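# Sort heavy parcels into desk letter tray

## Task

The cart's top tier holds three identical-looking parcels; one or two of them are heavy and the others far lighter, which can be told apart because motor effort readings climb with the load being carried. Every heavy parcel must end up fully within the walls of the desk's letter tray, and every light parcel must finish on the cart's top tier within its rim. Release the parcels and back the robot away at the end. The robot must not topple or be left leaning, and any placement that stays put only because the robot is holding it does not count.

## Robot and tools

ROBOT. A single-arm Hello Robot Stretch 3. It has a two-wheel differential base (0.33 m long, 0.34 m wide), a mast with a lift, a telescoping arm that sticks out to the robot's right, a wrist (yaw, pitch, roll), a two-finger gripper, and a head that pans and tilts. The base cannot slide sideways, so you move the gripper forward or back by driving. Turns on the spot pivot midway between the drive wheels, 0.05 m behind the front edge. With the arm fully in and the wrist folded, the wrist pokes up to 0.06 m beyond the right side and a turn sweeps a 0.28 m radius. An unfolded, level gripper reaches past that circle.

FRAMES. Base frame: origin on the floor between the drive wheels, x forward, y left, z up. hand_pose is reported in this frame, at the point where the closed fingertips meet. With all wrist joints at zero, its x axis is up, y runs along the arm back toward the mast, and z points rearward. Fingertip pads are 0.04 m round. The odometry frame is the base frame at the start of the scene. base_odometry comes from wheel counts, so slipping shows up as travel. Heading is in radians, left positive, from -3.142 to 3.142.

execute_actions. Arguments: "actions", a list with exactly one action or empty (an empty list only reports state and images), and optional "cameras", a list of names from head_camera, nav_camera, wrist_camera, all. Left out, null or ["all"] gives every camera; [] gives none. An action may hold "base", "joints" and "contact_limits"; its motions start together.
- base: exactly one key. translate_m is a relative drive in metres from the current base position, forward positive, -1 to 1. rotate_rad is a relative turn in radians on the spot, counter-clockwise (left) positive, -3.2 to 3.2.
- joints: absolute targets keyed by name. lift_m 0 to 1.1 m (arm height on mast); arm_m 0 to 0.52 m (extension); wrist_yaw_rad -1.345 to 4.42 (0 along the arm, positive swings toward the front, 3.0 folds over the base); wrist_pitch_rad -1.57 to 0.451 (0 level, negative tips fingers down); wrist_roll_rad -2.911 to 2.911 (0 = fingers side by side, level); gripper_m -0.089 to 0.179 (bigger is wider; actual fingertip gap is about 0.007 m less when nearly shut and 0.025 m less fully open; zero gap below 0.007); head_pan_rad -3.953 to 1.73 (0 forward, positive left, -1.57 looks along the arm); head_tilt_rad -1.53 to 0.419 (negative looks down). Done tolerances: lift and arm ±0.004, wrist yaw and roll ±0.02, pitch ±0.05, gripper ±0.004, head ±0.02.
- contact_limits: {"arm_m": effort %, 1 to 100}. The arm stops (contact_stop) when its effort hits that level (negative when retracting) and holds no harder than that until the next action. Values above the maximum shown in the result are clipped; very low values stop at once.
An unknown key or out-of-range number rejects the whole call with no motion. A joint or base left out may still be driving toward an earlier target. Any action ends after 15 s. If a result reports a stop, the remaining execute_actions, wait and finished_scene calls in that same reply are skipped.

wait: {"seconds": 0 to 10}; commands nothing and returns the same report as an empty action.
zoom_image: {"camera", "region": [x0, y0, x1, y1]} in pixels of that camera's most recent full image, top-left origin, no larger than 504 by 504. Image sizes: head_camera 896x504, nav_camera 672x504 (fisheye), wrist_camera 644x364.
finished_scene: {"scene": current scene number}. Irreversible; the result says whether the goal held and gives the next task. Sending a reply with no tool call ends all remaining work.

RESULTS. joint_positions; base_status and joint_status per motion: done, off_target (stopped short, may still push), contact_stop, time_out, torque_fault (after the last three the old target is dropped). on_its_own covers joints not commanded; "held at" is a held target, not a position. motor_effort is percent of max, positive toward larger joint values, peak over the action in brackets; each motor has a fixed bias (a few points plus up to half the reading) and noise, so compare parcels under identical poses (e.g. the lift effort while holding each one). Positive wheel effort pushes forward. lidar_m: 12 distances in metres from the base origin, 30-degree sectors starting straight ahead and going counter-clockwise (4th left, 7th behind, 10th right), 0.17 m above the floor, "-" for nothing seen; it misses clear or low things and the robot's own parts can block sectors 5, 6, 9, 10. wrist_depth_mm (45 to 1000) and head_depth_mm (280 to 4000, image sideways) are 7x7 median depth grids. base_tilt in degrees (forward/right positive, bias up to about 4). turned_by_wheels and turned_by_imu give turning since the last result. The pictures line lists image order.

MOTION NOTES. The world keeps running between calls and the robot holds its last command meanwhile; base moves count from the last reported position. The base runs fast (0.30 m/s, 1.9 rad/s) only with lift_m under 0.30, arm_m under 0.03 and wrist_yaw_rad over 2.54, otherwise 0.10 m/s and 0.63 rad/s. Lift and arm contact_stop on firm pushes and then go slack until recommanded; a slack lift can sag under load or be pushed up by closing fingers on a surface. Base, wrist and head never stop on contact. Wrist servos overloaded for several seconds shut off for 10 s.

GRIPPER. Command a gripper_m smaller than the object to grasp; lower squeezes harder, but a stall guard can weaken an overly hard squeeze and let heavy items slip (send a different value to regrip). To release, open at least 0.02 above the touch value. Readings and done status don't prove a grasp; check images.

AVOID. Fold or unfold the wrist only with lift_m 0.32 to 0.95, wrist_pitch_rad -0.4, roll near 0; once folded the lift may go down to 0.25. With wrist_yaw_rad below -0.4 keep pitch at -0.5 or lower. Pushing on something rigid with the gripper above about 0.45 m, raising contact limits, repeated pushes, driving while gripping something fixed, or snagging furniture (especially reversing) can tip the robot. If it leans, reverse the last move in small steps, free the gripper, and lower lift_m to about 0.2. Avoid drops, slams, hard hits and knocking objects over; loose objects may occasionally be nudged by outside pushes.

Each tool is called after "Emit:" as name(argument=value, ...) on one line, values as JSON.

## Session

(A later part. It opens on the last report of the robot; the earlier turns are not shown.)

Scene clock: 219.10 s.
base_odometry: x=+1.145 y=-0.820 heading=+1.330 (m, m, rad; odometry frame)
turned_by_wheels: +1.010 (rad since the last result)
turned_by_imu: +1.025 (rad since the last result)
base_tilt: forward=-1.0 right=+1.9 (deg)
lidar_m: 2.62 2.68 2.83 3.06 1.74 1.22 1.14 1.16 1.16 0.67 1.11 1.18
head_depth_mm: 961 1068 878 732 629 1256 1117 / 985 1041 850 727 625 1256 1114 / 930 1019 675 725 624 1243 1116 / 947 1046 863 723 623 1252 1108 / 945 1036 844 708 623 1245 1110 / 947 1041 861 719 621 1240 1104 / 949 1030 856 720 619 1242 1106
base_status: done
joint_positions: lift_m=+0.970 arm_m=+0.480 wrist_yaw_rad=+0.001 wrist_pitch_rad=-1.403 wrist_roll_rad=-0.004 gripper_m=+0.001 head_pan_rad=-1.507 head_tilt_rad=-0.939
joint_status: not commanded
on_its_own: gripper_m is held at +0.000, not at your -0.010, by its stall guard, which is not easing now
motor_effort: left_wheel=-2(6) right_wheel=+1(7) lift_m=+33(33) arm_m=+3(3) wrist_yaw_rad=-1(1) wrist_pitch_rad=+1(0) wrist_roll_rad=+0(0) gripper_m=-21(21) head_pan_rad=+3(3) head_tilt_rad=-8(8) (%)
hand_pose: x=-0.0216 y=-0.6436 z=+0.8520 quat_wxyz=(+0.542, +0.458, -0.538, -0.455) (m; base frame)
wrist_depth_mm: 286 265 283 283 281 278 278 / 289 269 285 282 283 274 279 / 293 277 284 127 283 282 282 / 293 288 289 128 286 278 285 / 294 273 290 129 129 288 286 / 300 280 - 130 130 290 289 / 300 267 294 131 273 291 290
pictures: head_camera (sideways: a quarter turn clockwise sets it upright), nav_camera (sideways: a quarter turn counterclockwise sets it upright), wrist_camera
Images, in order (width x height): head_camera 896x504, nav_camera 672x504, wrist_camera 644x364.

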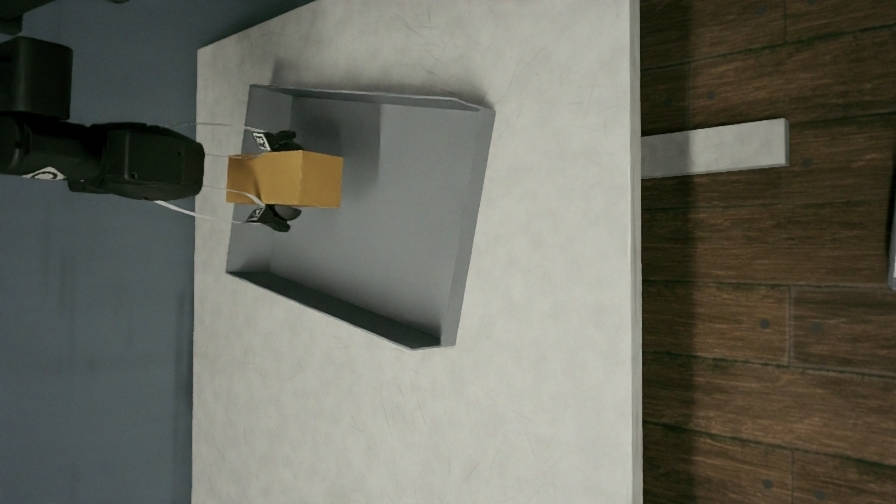

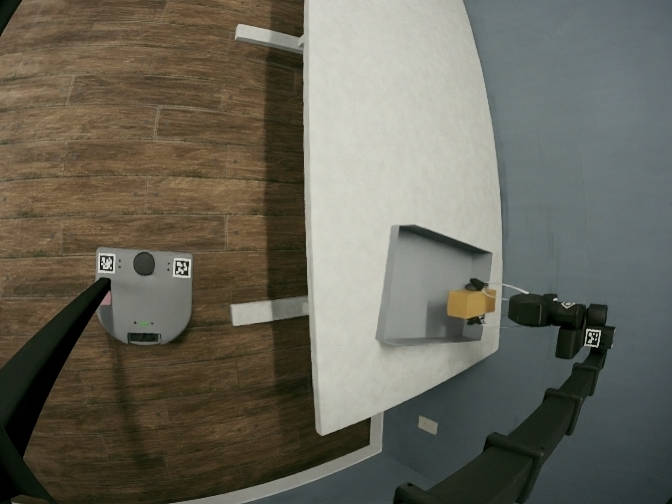

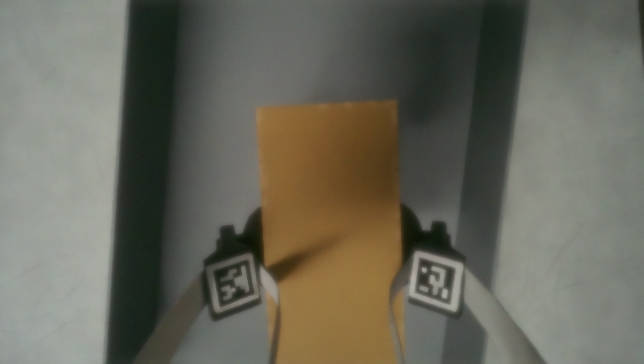

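Lower by 0.105.

Emit:
execute_actions(actions=[{"joints":{"lift_m":0.865}}], cameras=[])

Emit:
execute_actions(actions=[{"joints":{"gripper_m":0.09}}], cameras=[])

Emit:
execute_actions(actions=[{"joints":{"lift_m":0.96}}], cameras=[])

Emit:
execute_actions(actions=[{"base":{"translate_m":0.3},"joints":{"arm_m":0.0,"head_pan_rad":-1.9,"head_tilt_rad":-0.7}}])

Scene clock: 227.67 s.
base_odometry: x=+1.145 y=-0.820 heading=+1.330 (m, m, rad; odometry frame)
turned_by_wheels: +0.000 (rad since the last result)
turned_by_imu: -0.001 (rad since the last result)
base_tilt: forward=-1.0 right=+2.0 (deg)
lidar_m: 2.62 2.68 2.83 3.08 1.74 1.22 1.14 1.16 1.16 0.67 1.10 1.19
head_depth_mm: 924 - 854 732 628 1254 1119 / 906 1019 870 727 628 1256 1116 / 926 1046 778 724 624 1243 1113 / 946 1045 862 723 625 1249 1108 / 947 1037 842 705 623 1243 1109 / 947 1033 862 722 621 1247 1106 / 944 1033 860 718 617 1240 1102
base_status: not commanded
joint_positions: lift_m=+0.865 arm_m=+0.480 wrist_yaw_rad=+0.001 wrist_pitch_rad=-1.403 wrist_roll_rad=-0.004 gripper_m=+0.001 head_pan_rad=-1.507 head_tilt_rad=-0.939
joint_status: all done
on_its_own: gripper_m is held at +0.000, not at your -0.010, by its stall guard, which is not easing now
motor_effort: left_wheel=-2(2) right_wheel=+1(1) lift_m=+33(34) arm_m=+3(3) wrist_yaw_rad=-1(1) wrist_pitch_rad=+1(1) wrist_roll_rad=+0(0) gripper_m=-21(21) head_pan_rad=+3(3) head_tilt_rad=-8(7) (%)
hand_pose: x=-0.0216 y=-0.6436 z=+0.7470 quat_wxyz=(+0.542, +0.458, -0.538, -0.455) (m; base frame)
wrist_depth_mm: 169 182 181 181 177 178 151 / 173 183 182 181 180 178 148 / 176 185 184 127 181 180 146 / 180 186 185 128 182 182 142 / 183 188 186 129 129 182 140 / 187 190 - 130 130 183 137 / 188 190 188 131 186 186 135
pictures: none
No camera images: the call's "cameras" was empty. Leave "cameras" out to get every camera's image.

Scene clock: 229.07 s.
base_odometry: x=+1.145 y=-0.820 heading=+1.330 (m, m, rad; odometry frame)
turned_by_wheels: +0.000 (rad since the last result)
turned_by_imu: +0.000 (rad since the last result)
base_tilt: forward=-1.0 right=+1.9 (deg)
lidar_m: 2.62 2.68 2.84 3.08 1.74 1.22 1.14 1.16 1.16 0.67 1.11 1.19
head_depth_mm: 927 - 855 732 631 1260 1121 / 911 1019 872 728 628 1260 1114 / 927 1049 788 722 625 1242 1116 / 946 1042 867 721 624 1249 1112 / 948 1042 841 707 624 1246 1109 / 950 1037 863 721 623 1236 1107 / 943 1032 856 717 619 1242 1101
base_status: not commanded
joint_positions: lift_m=+0.865 arm_m=+0.480 wrist_yaw_rad=+0.001 wrist_pitch_rad=-1.403 wrist_roll_rad=-0.004 gripper_m=+0.090 head_pan_rad=-1.507 head_tilt_rad=-0.939
joint_status: all done
motor_effort: left_wheel=-2(2) right_wheel=+1(1) lift_m=+33(33) arm_m=+3(3) wrist_yaw_rad=-1(1) wrist_pitch_rad=+1(1) wrist_roll_rad=+0(0) gripper_m=+0(85) head_pan_rad=+3(3) head_tilt_rad=-8(7) (%)
hand_pose: x=-0.0216 y=-0.6436 z=+0.7470 quat_wxyz=(+0.542, +0.458, -0.538, -0.455) (m; base frame)
wrist_depth_mm: 170 183 182 181 179 178 151 / 173 185 183 182 181 180 148 / 176 185 184 132 182 181 145 / 178 187 186 133 184 182 143 / 182 188 187 134 183 183 140 / 186 189 189 135 135 179 137 / 190 191 189 136 186 187 132
pictures: none
No camera images: the call's "cameras" was empty. Leave "cameras" out to get every camera's image.

Scene clock: 230.77 s.
base_odometry: x=+1.145 y=-0.820 heading=+1.330 (m, m, rad; odometry frame)
turned_by_wheels: +0.000 (rad since the last result)
turned_by_imu: +0.000 (rad since the last result)
base_tilt: forward=-1.0 right=+1.9 (deg)
lidar_m: 2.62 2.68 2.83 3.07 1.74 1.22 1.14 1.15 1.16 0.67 1.10 1.19
head_depth_mm: 984 1068 877 733 629 1257 1118 / 983 1052 846 726 628 1252 1112 / 927 1010 843 725 625 1242 1116 / 944 1041 867 722 623 1243 1109 / 943 1037 842 705 623 1239 1102 / 948 1029 860 723 621 1240 1106 / 945 1029 859 719 619 1234 1098
base_status: not commanded
joint_positions: lift_m=+0.960 arm_m=+0.480 wrist_yaw_rad=+0.001 wrist_pitch_rad=-1.403 wrist_roll_rad=-0.004 gripper_m=+0.090 head_pan_rad=-1.507 head_tilt_rad=-0.939
joint_status: all done
motor_effort: left_wheel=-2(2) right_wheel=+1(1) lift_m=+37(37) arm_m=+3(3) wrist_yaw_rad=-1(1) wrist_pitch_rad=+1(1) wrist_roll_rad=+0(0) gripper_m=+1(0) head_pan_rad=+3(3) head_tilt_rad=-8(8) (%)
hand_pose: x=-0.0216 y=-0.6437 z=+0.8419 quat_wxyz=(+0.542, +0.458, -0.538, -0.455) (m; base frame)
wrist_depth_mm: 277 262 274 269 272 256 270 / 281 266 275 276 272 270 270 / 285 258 278 274 274 262 274 / 285 265 281 227 278 275 276 / 288 274 282 229 279 277 275 / 289 247 284 230 280 281 278 / 291 286 287 284 284 252 280
pictures: none
No camera images: the call's "cameras" was empty. Leave "cameras" out to get every camera's image.

Scene clock: 235.47 s.
base_odometry: x=+1.216 y=-0.529 heading=+1.330 (m, m, rad; odometry frame)
turned_by_wheels: +0.000 (rad since the last result)
turned_by_imu: +0.000 (rad since the last result)
base_tilt: forward=-1.0 right=+2.0 (deg)
lidar_m: 2.31 2.38 2.64 3.10 1.89 1.54 1.44 1.46 0.79 1.06 1.08 0.93
head_depth_mm: 1065 1204 1380 1523 - - - / 1021 1145 1286 967 - - - / 981 1100 1190 989 - - - / 948 1047 1160 977 - - - / 909 1007 1113 947 812 - - / 878 964 1081 943 795 - 523 / 846 930 1037 939 744 617 527
base_status: done
joint_positions: lift_m=+0.960 arm_m=+0.001 wrist_yaw_rad=+0.001 wrist_pitch_rad=-1.402 wrist_roll_rad=-0.004 gripper_m=+0.090 head_pan_rad=-1.893 head_tilt_rad=-0.705
joint_status: all done
motor_effort: left_wheel=-2(2) right_wheel=+1(5) lift_m=+37(37) arm_m=-4(6) wrist_yaw_rad=+0(1) wrist_pitch_rad=+1(1) wrist_roll_rad=+0(0) gripper_m=+1(0) head_pan_rad=-3(26) head_tilt_rad=+4(31) (%)
hand_pose: x=-0.0216 y=-0.1653 z=+0.8419 quat_wxyz=(+0.542, +0.458, -0.538, -0.455) (m; base frame)
wrist_depth_mm: 279 280 278 275 276 272 270 / 283 280 280 278 939 943 956 / 954 - - 972 934 949 953 / - - - - 963 966 923 / - - - - - 969 958 / - - - - - - - / - - - - - - -
pictures: head_camera (sideways: a quarter turn clockwise sets it upright), nav_camera (sideways: a quarter turn counterclockwise sets it upright), wrist_camera
Images, in order (width x height): head_camera 896x504, nav_camera 672x504, wrist_camera 644x364.

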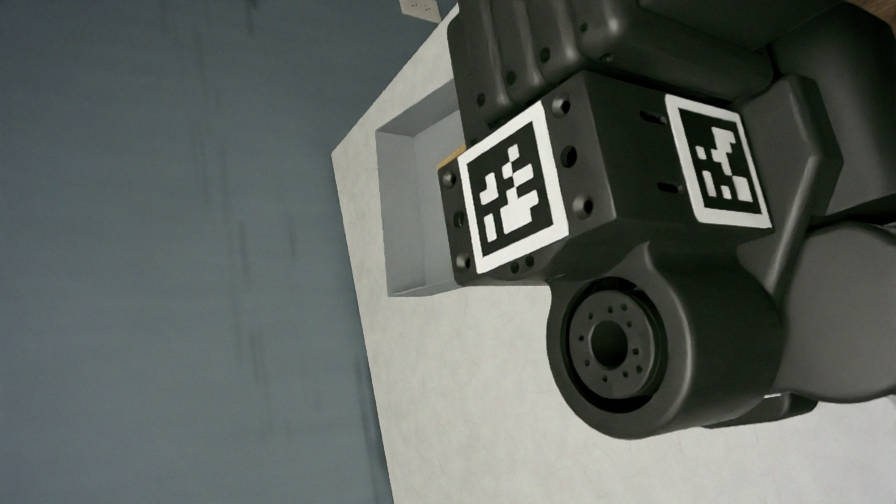

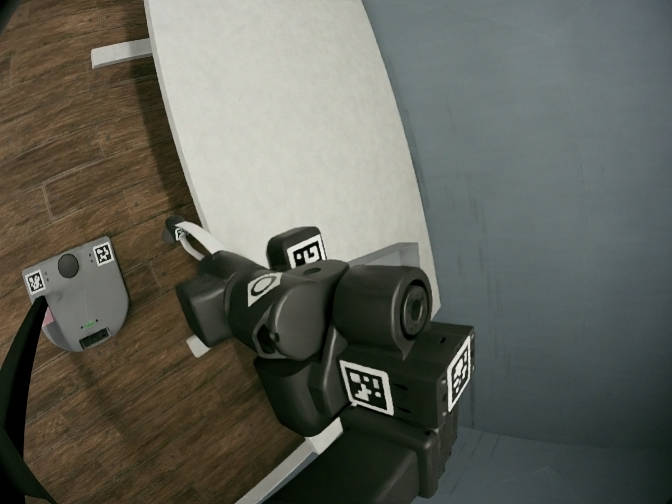

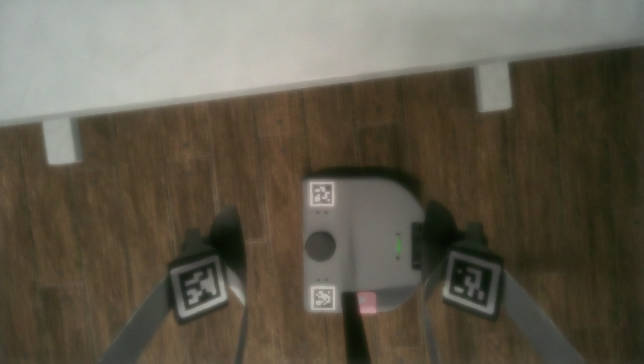

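Emit:
finished_scene(scene=1)

The scene is finished: the task was done.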